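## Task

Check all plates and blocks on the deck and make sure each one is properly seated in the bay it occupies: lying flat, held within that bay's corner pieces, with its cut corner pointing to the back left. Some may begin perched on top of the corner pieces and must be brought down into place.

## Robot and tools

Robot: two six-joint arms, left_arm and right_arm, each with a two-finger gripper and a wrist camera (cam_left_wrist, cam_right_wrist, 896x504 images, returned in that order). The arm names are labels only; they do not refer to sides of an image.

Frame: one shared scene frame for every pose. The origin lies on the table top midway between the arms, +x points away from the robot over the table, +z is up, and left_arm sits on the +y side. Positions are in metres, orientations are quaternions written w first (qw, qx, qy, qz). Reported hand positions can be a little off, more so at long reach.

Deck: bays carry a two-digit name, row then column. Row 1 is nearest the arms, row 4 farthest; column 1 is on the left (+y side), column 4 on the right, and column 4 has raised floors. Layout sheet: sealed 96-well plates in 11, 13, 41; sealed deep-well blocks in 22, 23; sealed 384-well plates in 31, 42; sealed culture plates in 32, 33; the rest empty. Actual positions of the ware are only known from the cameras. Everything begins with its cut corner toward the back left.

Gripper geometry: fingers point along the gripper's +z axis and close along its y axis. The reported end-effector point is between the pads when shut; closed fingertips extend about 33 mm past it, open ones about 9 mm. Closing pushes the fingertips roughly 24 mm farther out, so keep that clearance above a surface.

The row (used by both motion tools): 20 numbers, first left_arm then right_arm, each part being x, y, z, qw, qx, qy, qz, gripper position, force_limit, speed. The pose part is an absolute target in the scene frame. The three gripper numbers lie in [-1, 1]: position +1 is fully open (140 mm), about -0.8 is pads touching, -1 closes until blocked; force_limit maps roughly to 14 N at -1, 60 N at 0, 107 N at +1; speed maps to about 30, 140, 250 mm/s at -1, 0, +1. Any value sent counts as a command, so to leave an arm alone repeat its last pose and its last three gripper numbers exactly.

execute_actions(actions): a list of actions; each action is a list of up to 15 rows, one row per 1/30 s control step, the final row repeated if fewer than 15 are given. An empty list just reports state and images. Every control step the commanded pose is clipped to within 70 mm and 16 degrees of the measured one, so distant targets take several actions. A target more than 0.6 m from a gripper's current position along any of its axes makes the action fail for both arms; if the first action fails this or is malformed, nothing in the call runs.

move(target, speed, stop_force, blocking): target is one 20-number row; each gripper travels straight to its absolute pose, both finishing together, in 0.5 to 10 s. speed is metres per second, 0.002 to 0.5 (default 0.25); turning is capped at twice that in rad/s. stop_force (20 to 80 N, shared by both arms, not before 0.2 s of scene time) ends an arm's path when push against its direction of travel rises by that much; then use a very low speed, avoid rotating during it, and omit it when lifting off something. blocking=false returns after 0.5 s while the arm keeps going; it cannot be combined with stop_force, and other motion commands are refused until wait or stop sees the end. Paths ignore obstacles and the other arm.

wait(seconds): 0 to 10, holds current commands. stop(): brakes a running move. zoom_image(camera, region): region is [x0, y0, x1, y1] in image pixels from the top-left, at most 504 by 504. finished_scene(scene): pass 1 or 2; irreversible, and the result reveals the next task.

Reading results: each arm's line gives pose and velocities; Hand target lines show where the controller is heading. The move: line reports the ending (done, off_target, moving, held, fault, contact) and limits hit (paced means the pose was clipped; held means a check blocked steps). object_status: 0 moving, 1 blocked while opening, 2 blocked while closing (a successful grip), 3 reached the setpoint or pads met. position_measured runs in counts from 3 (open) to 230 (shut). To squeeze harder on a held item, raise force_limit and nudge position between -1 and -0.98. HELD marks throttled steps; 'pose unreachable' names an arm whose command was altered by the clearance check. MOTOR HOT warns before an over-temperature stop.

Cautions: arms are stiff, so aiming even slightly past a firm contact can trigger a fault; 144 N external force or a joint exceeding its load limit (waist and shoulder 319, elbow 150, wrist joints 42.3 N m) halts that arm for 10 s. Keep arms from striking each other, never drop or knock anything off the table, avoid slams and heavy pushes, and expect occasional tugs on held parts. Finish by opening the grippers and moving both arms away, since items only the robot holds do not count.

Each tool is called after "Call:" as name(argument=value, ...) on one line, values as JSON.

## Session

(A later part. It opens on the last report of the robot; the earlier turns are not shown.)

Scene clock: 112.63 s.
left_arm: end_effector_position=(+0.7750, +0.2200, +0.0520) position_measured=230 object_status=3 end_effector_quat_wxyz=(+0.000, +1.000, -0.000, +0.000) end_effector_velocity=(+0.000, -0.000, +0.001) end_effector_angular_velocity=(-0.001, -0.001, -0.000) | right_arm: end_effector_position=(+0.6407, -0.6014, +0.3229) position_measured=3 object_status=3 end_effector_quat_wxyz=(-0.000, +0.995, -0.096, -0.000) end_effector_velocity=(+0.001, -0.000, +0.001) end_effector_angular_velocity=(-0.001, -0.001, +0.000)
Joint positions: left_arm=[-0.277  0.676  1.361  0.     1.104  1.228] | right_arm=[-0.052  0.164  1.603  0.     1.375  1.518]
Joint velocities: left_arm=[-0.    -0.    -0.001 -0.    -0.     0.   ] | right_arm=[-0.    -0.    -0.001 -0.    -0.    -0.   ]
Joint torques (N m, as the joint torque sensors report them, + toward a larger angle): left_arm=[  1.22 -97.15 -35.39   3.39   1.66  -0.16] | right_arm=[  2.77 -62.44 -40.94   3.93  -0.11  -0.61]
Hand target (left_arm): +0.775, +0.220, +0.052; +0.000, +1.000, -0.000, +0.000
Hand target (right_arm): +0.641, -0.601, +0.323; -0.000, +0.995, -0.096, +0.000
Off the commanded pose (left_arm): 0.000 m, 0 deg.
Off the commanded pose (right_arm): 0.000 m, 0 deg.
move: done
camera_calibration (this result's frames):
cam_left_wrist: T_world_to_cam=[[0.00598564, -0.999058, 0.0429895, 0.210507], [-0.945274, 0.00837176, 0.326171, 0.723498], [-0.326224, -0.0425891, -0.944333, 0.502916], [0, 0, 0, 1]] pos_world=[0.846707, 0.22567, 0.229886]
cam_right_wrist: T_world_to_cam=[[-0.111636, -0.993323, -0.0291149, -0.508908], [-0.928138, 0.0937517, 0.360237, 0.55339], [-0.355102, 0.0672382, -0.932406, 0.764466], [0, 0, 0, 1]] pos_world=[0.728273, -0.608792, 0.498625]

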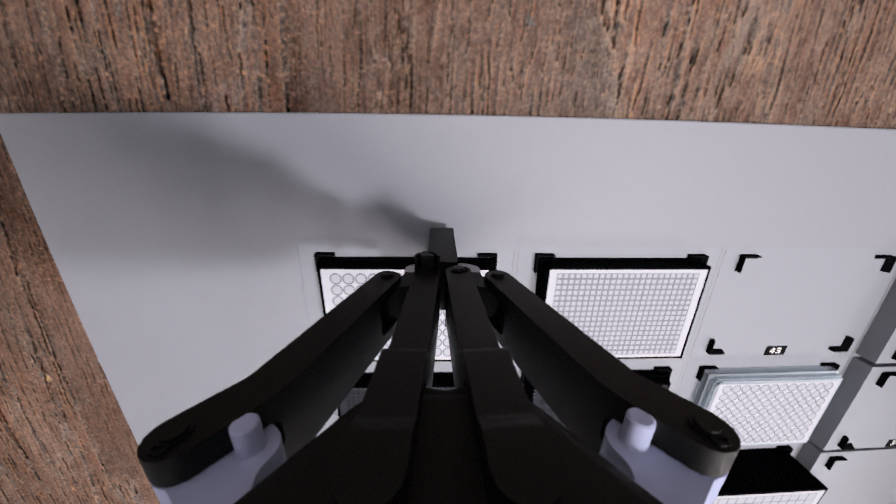

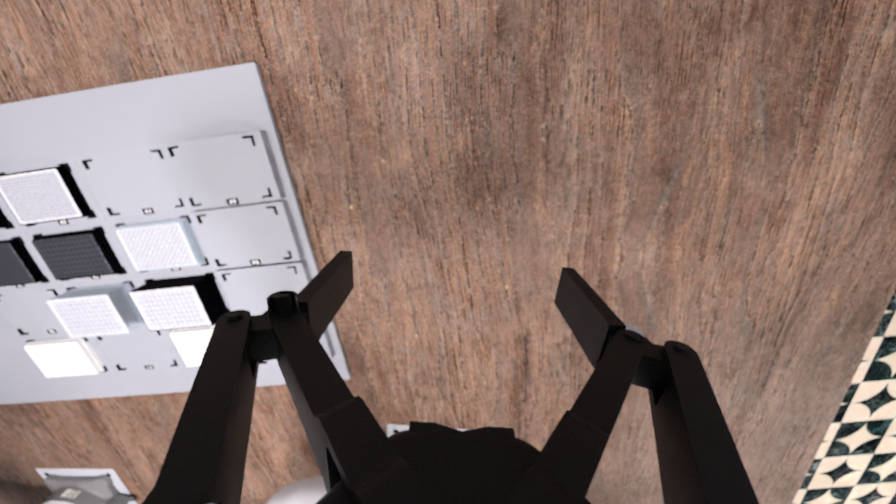

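Just hit the stop. Verify, and check column 2 and 13/23.

Call:
move(target=[0.782,0.22,0.09,0,1,0,0,-1,-1,0.5,0.6407,-0.6014,0.3229,0,0.995,-0.096,0,1,0,0], speed=0.08)

Call:
move(target=[0.61,0.2,0.11,0,1,0,0,-1,-1,0.5,0.6407,-0.6014,0.3229,0,0.995,-0.096,0,1,0,0])

Call:
zoom_image(camera="cam_left_wrist", region=[270,0,520,270])

Call:
move(target=[0.6,0.088,0.11,0,1,0,0,-1,-1,0.5,0.6407,-0.6014,0.3229,0,0.995,-0.096,0,1,0,0])

Call:
zoom_image(camera="cam_left_wrist", region=[320,0,570,270])

Call:
move(target=[0.36,0.005,0.12,0,1,0,0,-1,-1,0.5,0.6407,-0.6014,0.3229,0,0.995,-0.096,0,1,0,0])

Call:
zoom_image(camera="cam_left_wrist", region=[220,0,670,270])

Scene clock: 126.03 s.
left_arm: end_effector_position=(+0.7820, +0.2200, +0.0901) position_measured=230 object_status=3 end_effector_quat_wxyz=(+0.000, +1.000, +0.000, +0.000) end_effector_velocity=(+0.000, -0.000, +0.001) end_effector_angular_velocity=(-0.001, -0.001, -0.000) | right_arm: end_effector_position=(+0.6407, -0.6014, +0.3229) position_measured=3 object_status=3 end_effector_quat_wxyz=(-0.000, +0.995, -0.096, -0.000) end_effector_velocity=(+0.000, -0.000, +0.001) end_effector_angular_velocity=(-0.001, -0.003, -0.000)
Joint positions: left_arm=[-0.274  0.66   1.315  0.     1.166  1.231] | right_arm=[-0.052  0.164  1.603  0.     1.375  1.518]
Joint velocities: left_arm=[ 0.    -0.    -0.001 -0.    -0.     0.   ] | right_arm=[ 0.    -0.002  0.    -0.    -0.001  0.001]
Joint torques (N m, as the joint torque sensors report them, + toward a larger angle): left_arm=[  1.32 -97.64 -39.21   3.64  -0.14  -0.25] | right_arm=[  2.57 -61.02 -41.46   4.18   0.06  -0.44]
Hand target (left_arm): +0.782, +0.220, +0.090; -0.000, +1.000, +0.000, +0.000
Hand target (right_arm): +0.641, -0.601, +0.323; -0.000, +0.995, -0.096, +0.000
Off the commanded pose (left_arm): 0.000 m, 0 deg.
Off the commanded pose (right_arm): 0.000 m, 0 deg.
move: done
camera_calibration (this result's frames):
cam_left_wrist: T_world_to_cam=[[0.00602398, -0.999058, 0.0429749, 0.208797], [-0.945267, 0.00833162, 0.326191, 0.717685], [-0.326242, -0.0425877, -0.944326, 0.541128], [0, 0, 0, 1]] pos_world=[0.853685, 0.225666, 0.267925]
cam_right_wrist: T_world_to_cam=[[-0.111636, -0.993323, -0.0291149, -0.508908], [-0.928138, 0.0937517, 0.360237, 0.55339], [-0.355102, 0.0672382, -0.932406, 0.764466], [0, 0, 0, 1]] pos_world=[0.728273, -0.608792, 0.498625]

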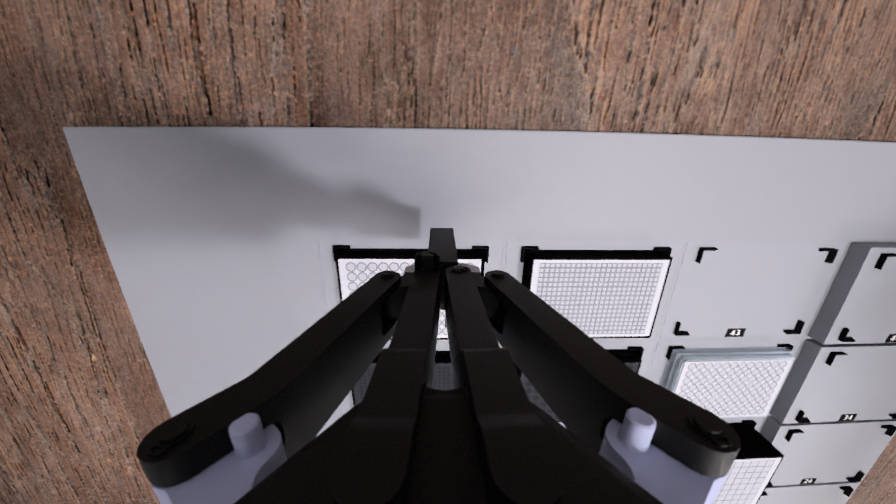

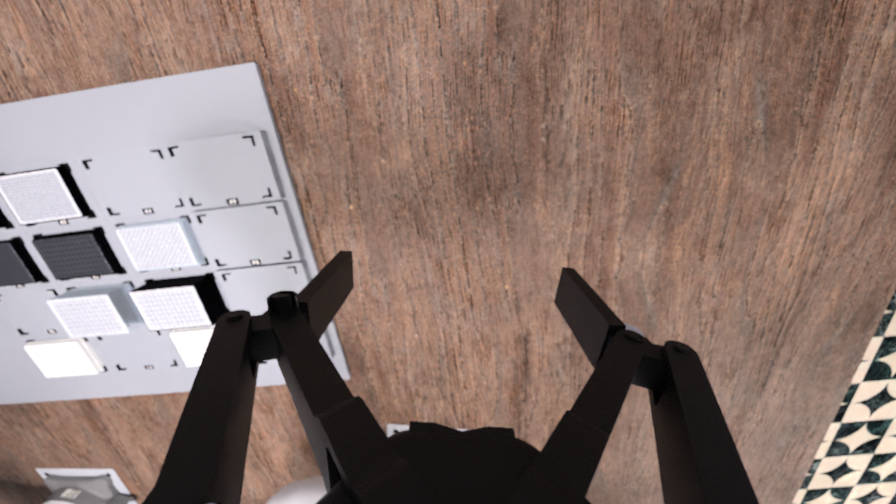

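Scene clock: 127.10 s.
left_arm: end_effector_position=(+0.6101, +0.2000, +0.1100) position_measured=230 object_status=3 end_effector_quat_wxyz=(-0.000, +1.000, -0.000, +0.000) end_effector_velocity=(-0.000, -0.000, +0.000) end_effector_angular_velocity=(-0.000, -0.000, -0.000) | right_arm: end_effector_position=(+0.6407, -0.6014, +0.3229) position_measured=3 object_status=3 end_effector_quat_wxyz=(-0.000, +0.995, -0.096, -0.000) end_effector_velocity=(-0.000, -0.000, -0.000) end_effector_angular_velocity=(-0.000, +0.000, -0.000)
Joint positions: left_arm=[-0.377  0.42   1.667  0.     1.054  1.128] | right_arm=[-0.052  0.164  1.603  0.     1.375  1.518]
Joint velocities: left_arm=[-0.    -0.001  0.001  0.    -0.    -0.   ] | right_arm=[-0. -0.  0. -0.  0.  0.]
Joint torques (N m, as the joint torque sensors report them, + toward a larger angle): left_arm=[  2.02 -77.14 -37.59   3.45  -0.02  -0.25] | right_arm=[  3.1  -61.31 -41.04   3.94  -0.05  -0.4 ]
Hand target (left_arm): +0.610, +0.200, +0.110; -0.000, +1.000, -0.000, +0.000
Hand target (right_arm): +0.641, -0.601, +0.323; -0.000, +0.995, -0.096, +0.000
Off the commanded pose (left_arm): 0.000 m, 0 deg.
Off the commanded pose (right_arm): 0.000 m, 0 deg.
move: done
camera_calibration (this result's frames):
cam_left_wrist: T_world_to_cam=[[0.00598598, -0.999061, 0.0429161, 0.189072], [-0.945241, 0.00835176, 0.326267, 0.548757], [-0.326319, -0.0425191, -0.944303, 0.503074], [0, 0, 0, 1]] pos_world=[0.681738, 0.205701, 0.287899]
cam_right_wrist: T_world_to_cam=[[-0.111636, -0.993323, -0.0291151, -0.508908], [-0.928138, 0.0937517, 0.360237, 0.55339], [-0.355102, 0.0672384, -0.932406, 0.764466], [0, 0, 0, 1]] pos_world=[0.728273, -0.608792, 0.498625]

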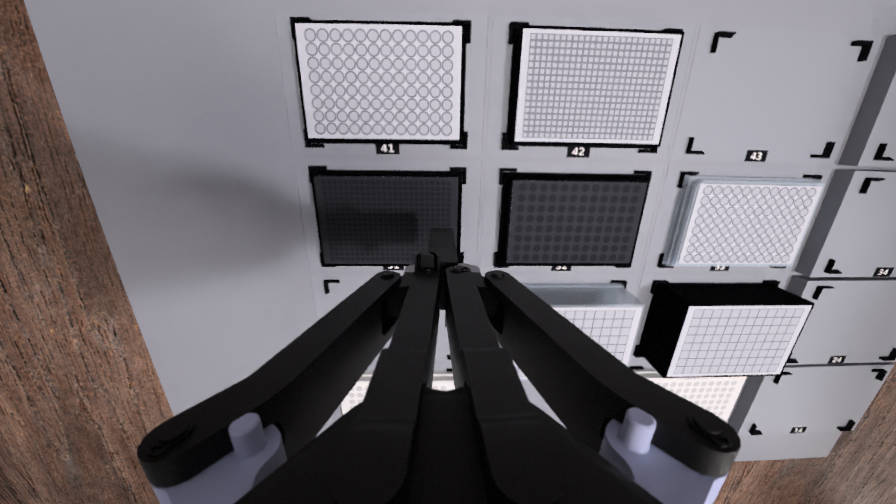

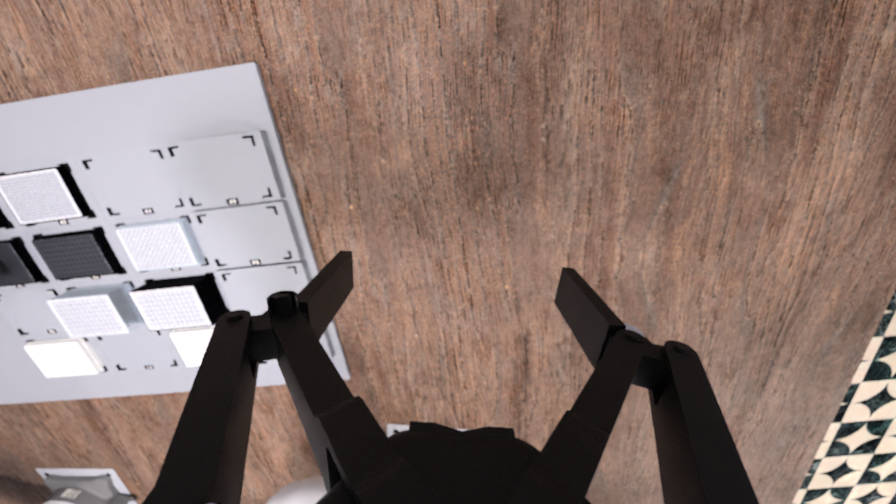

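Region (270, 0, 520, 270) of cam_left_wrist's 896x504 image, scaled by 1.867, with more detail than that image has; it fills the left 467 columns of this view, and the rest is white.

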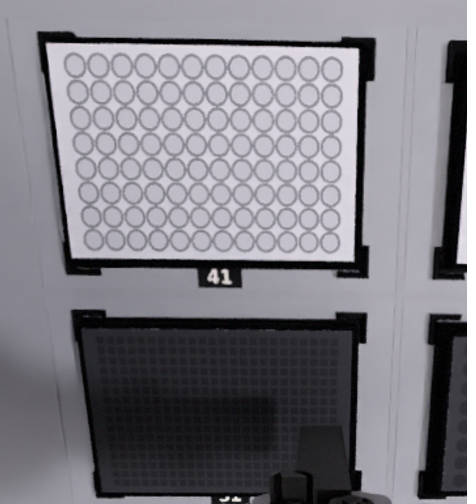

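Scene clock: 127.93 s.
left_arm: end_effector_position=(+0.6000, +0.0881, +0.1100) position_measured=230 object_status=3 end_effector_quat_wxyz=(-0.000, +1.000, +0.000, +0.000) end_effector_velocity=(-0.001, -0.000, -0.001) end_effector_angular_velocity=(+0.000, +0.002, -0.000) | right_arm: end_effector_position=(+0.6407, -0.6014, +0.3229) position_measured=3 object_status=3 end_effector_quat_wxyz=(-0.000, +0.995, -0.096, -0.000) end_effector_velocity=(-0.000, -0.000, +0.000) end_effector_angular_velocity=(-0.000, +0.000, +0.000)
Joint positions: left_arm=[-0.512  0.478  1.577  0.     1.086  0.993] | right_arm=[-0.052  0.164  1.603  0.     1.375  1.518]
Joint velocities: left_arm=[-0.001  0.001  0.001 -0.001  0.     0.   ] | right_arm=[-0.    -0.     0.    -0.     0.001 -0.   ]
Joint torques (N m, as the joint torque sensors report them, + toward a larger angle): left_arm=[  3.19 -82.38 -38.03   3.55   0.1   -0.18] | right_arm=[  3.17 -62.97 -41.38   4.17   0.26  -0.29]
Hand target (left_arm): +0.600, +0.088, +0.110; -0.000, +1.000, +0.000, +0.000
Hand target (right_arm): +0.641, -0.601, +0.323; -0.000, +0.995, -0.096, +0.000
Off the commanded pose (left_arm): 0.000 m, 0 deg.
Off the commanded pose (right_arm): 0.000 m, 0 deg.
move: done
camera_calibration (this result's frames):
cam_left_wrist: T_world_to_cam=[[0.00609544, -0.99906, 0.0429201, 0.0771848], [-0.945284, 0.00824399, 0.326144, 0.540254], [-0.326192, -0.0425597, -0.944345, 0.494921], [0, 0, 0, 1]] pos_world=[0.671662, 0.0937221, 0.287863]
cam_right_wrist: T_world_to_cam=[[-0.111636, -0.993323, -0.029115, -0.508908], [-0.928138, 0.0937517, 0.360237, 0.55339], [-0.355102, 0.0672383, -0.932406, 0.764466], [0, 0, 0, 1]] pos_world=[0.728273, -0.608792, 0.498625]

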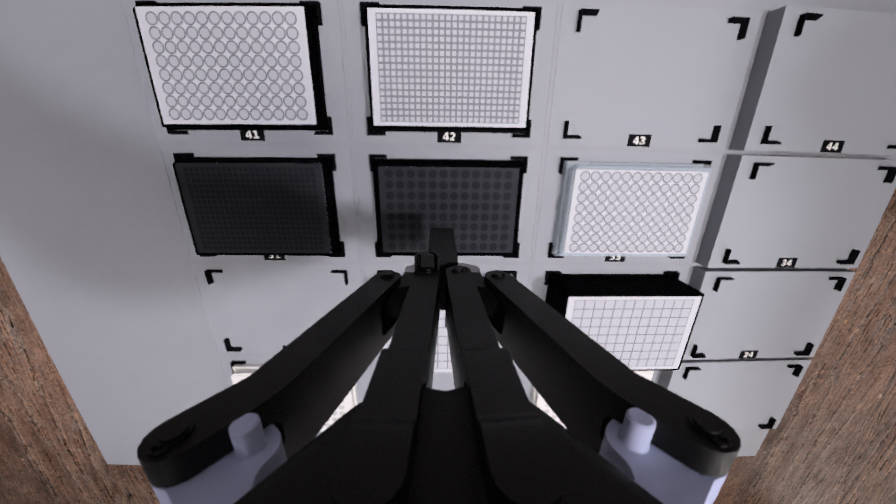

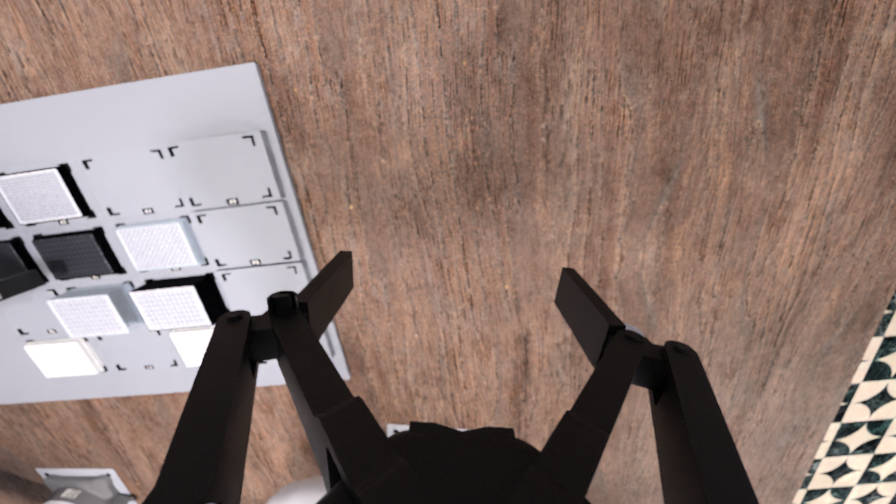

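Region (320, 0, 570, 270) of cam_left_wrist's 896x504 image, scaled by 1.867, with more detail than that image has; it fills the left 467 columns of this view, and the rest is white.

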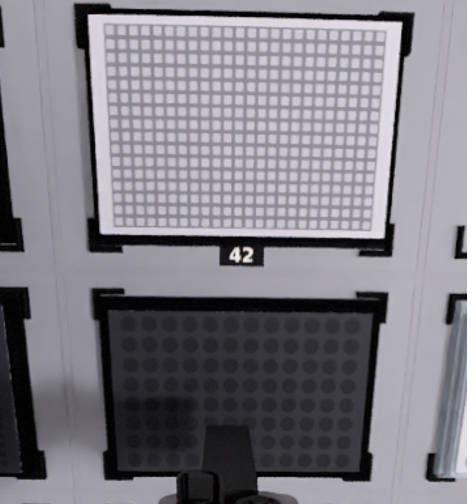

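Scene clock: 129.33 s.
left_arm: end_effector_position=(+0.3600, +0.0051, +0.1201) position_measured=230 object_status=3 end_effector_quat_wxyz=(-0.000, +1.000, +0.000, +0.000) end_effector_velocity=(-0.000, -0.001, +0.001) end_effector_angular_velocity=(-0.001, -0.000, -0.000) | right_arm: end_effector_position=(+0.6407, -0.6014, +0.3229) position_measured=3 object_status=3 end_effector_quat_wxyz=(-0.000, +0.995, -0.096, -0.000) end_effector_velocity=(+0.000, -0.000, -0.001) end_effector_angular_velocity=(+0.000, +0.002, +0.000)
Joint positions: left_arm=[-0.826  0.279  1.849  0.     1.013  0.679] | right_arm=[-0.052  0.164  1.603  0.     1.375  1.518]
Joint velocities: left_arm=[-0.001 -0.    -0.001 -0.     0.    -0.   ] | right_arm=[ 0.     0.001  0.    -0.    -0.    -0.   ]
Joint torques (N m, as the joint torque sensors report them, + toward a larger angle): left_arm=[  3.44 -61.22 -36.55   3.54   0.02  -0.31] | right_arm=[  3.18 -59.95 -41.12   4.02   0.07  -0.21]
Hand target (left_arm): +0.360, +0.005, +0.120; -0.000, +1.000, -0.000, +0.000
Hand target (right_arm): +0.641, -0.601, +0.323; -0.000, +0.995, -0.096, +0.000
Off the commanded pose (left_arm): 0.000 m, 0 deg.
Off the commanded pose (right_arm): 0.000 m, 0 deg.
move: done
camera_calibration (this result's frames):
cam_left_wrist: T_world_to_cam=[[0.00602092, -0.999062, 0.0428742, -0.00467958], [-0.945319, 0.00829484, 0.326041, 0.310851], [-0.326091, -0.0424929, -0.944383, 0.422595], [0, 0, 0, 1]] pos_world=[0.431686, 0.0107036, 0.297942]
cam_right_wrist: T_world_to_cam=[[-0.111636, -0.993323, -0.029115, -0.508908], [-0.928138, 0.0937517, 0.360237, 0.55339], [-0.355102, 0.0672383, -0.932406, 0.764466], [0, 0, 0, 1]] pos_world=[0.728273, -0.608792, 0.498625]

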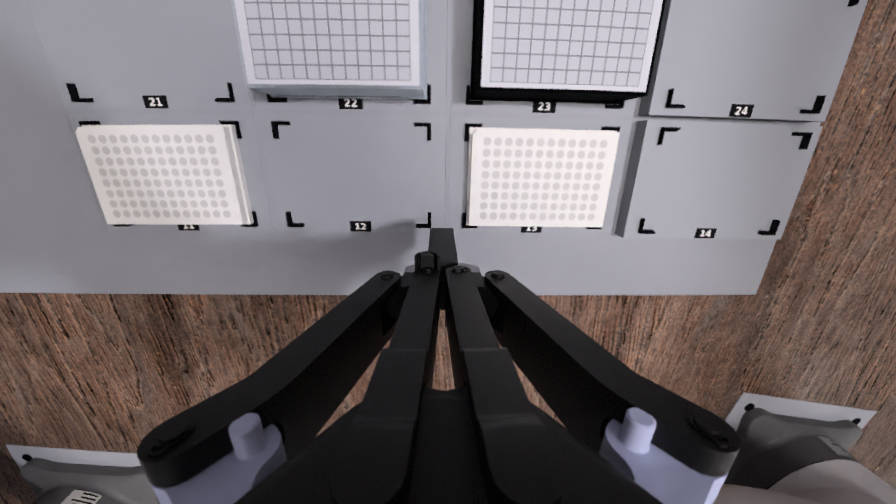

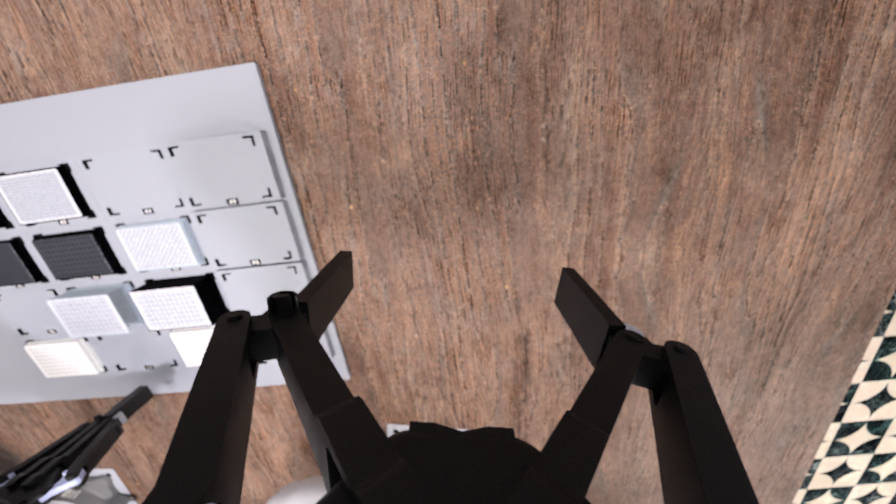

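Region (220, 0, 670, 270) of cam_left_wrist's 896x504 image, scaled by 1.120, with more detail than that image has; it fills the top 302 rows of this view, and the rest is white.

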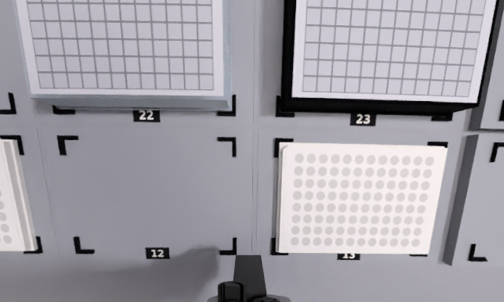

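Call:
zoom_image(camera="cam_left_wrist", region=[400,60,660,145])

Call:
zoom_image(camera="cam_left_wrist", region=[220,60,450,240])

Call:
move(target=[0.63,0.03,0.12,0,1,0,0,-1,-1,0.5,0.6407,-0.6014,0.3229,0,0.995,-0.096,0,1,0,0])

Call:
zoom_image(camera="cam_left_wrist", region=[270,30,490,220])

Region (400, 60, 660, 145) of cam_left_wrist's 896x504 image, scaled by 1.938, with more detail than that image has; it fills the top 165 rows of this view, and the rest is white.

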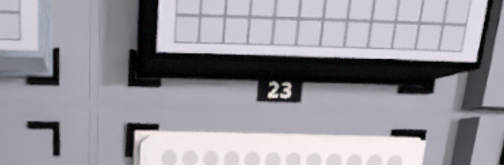

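Region (220, 60, 450, 240) of cam_left_wrist's 896x504 image, scaled by 2.191, with more detail than that image has; it fills the top 394 rows of this view, and the rest is white.

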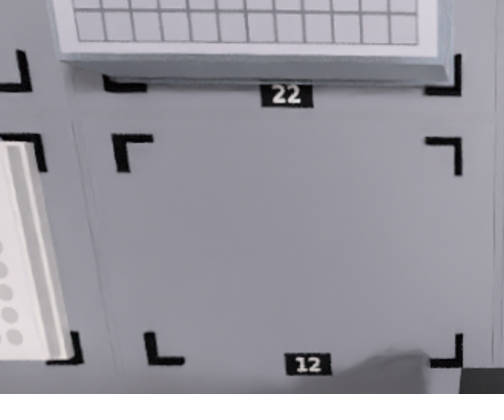

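Scene clock: 137.23 s.
left_arm: end_effector_position=(+0.6299, +0.0299, +0.1199) position_measured=230 object_status=3 end_effector_quat_wxyz=(+0.000, +1.000, +0.000, -0.000) end_effector_velocity=(+0.000, -0.000, -0.000) end_effector_angular_velocity=(-0.001, +0.001, +0.001) | right_arm: end_effector_position=(+0.6407, -0.6014, +0.3229) position_measured=3 object_status=3 end_effector_quat_wxyz=(-0.000, +0.995, -0.096, -0.000) end_effector_velocity=(-0.000, -0.000, +0.000) end_effector_angular_velocity=(+0.000, -0.000, -0.001)
Joint positions: left_arm=[-0.551  0.553  1.437 -0.     1.152  0.954] | right_arm=[-0.052  0.164  1.603  0.     1.375  1.518]
Joint velocities: left_arm=[ 0.     0.    -0.001 -0.001 -0.     0.   ] | right_arm=[-0.    -0.    -0.     0.     0.     0.001]
Joint torques (N m, as the joint torque sensors report them, + toward a larger angle): left_arm=[  3.06 -88.46 -39.3    3.78  -0.01  -0.29] | right_arm=[  2.77 -62.26 -41.64   4.02   0.09  -0.47]
Hand target (left_arm): +0.630, +0.030, +0.120; +0.000, +1.000, +0.000, -0.000
Hand target (right_arm): +0.641, -0.601, +0.323; -0.000, +0.995, -0.096, +0.000
Off the commanded pose (left_arm): 0.000 m, 0 deg.
Off the commanded pose (right_arm): 0.000 m, 0 deg.
move: done
camera_calibration (this result's frames):
cam_left_wrist: T_world_to_cam=[[0.00604402, -0.999054, 0.0430644, 0.0185224], [-0.945178, 0.00835358, 0.32645, 0.56569], [-0.326501, -0.0426765, -0.944233, 0.511765], [0, 0, 0, 1]] pos_world=[0.701657, 0.0356197, 0.297758]
cam_right_wrist: T_world_to_cam=[[-0.111636, -0.993323, -0.029115, -0.508908], [-0.928138, 0.0937515, 0.360237, 0.55339], [-0.355102, 0.0672383, -0.932406, 0.764466], [0, 0, 0, 1]] pos_world=[0.728273, -0.608792, 0.498625]

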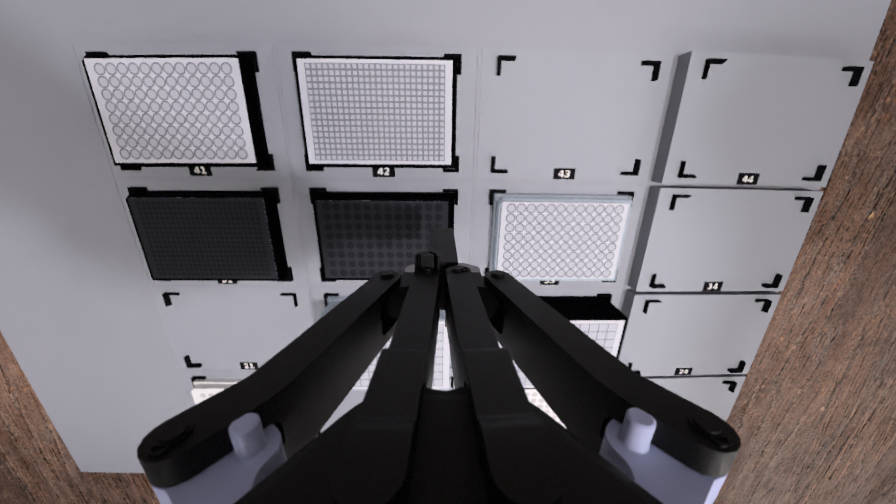

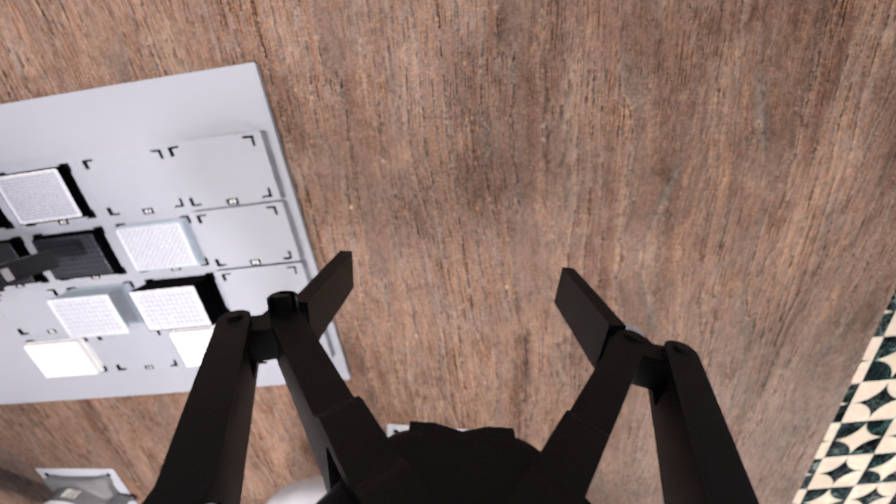

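Region (270, 30, 490, 220) of cam_left_wrist's 896x504 image, scaled by 2.291, with more detail than that image has; it fills the top 435 rows of this view, and the rest is white.

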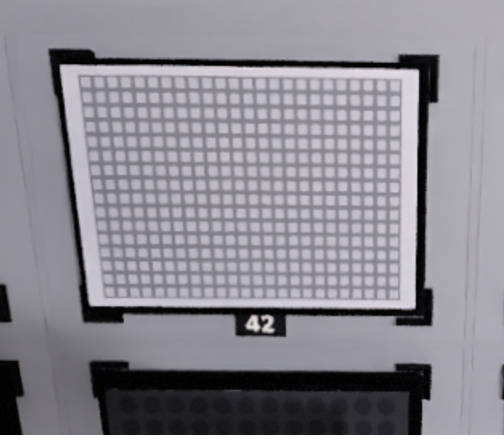

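Call:
finished_scene(scene=1)

The scene is finished: the task was done.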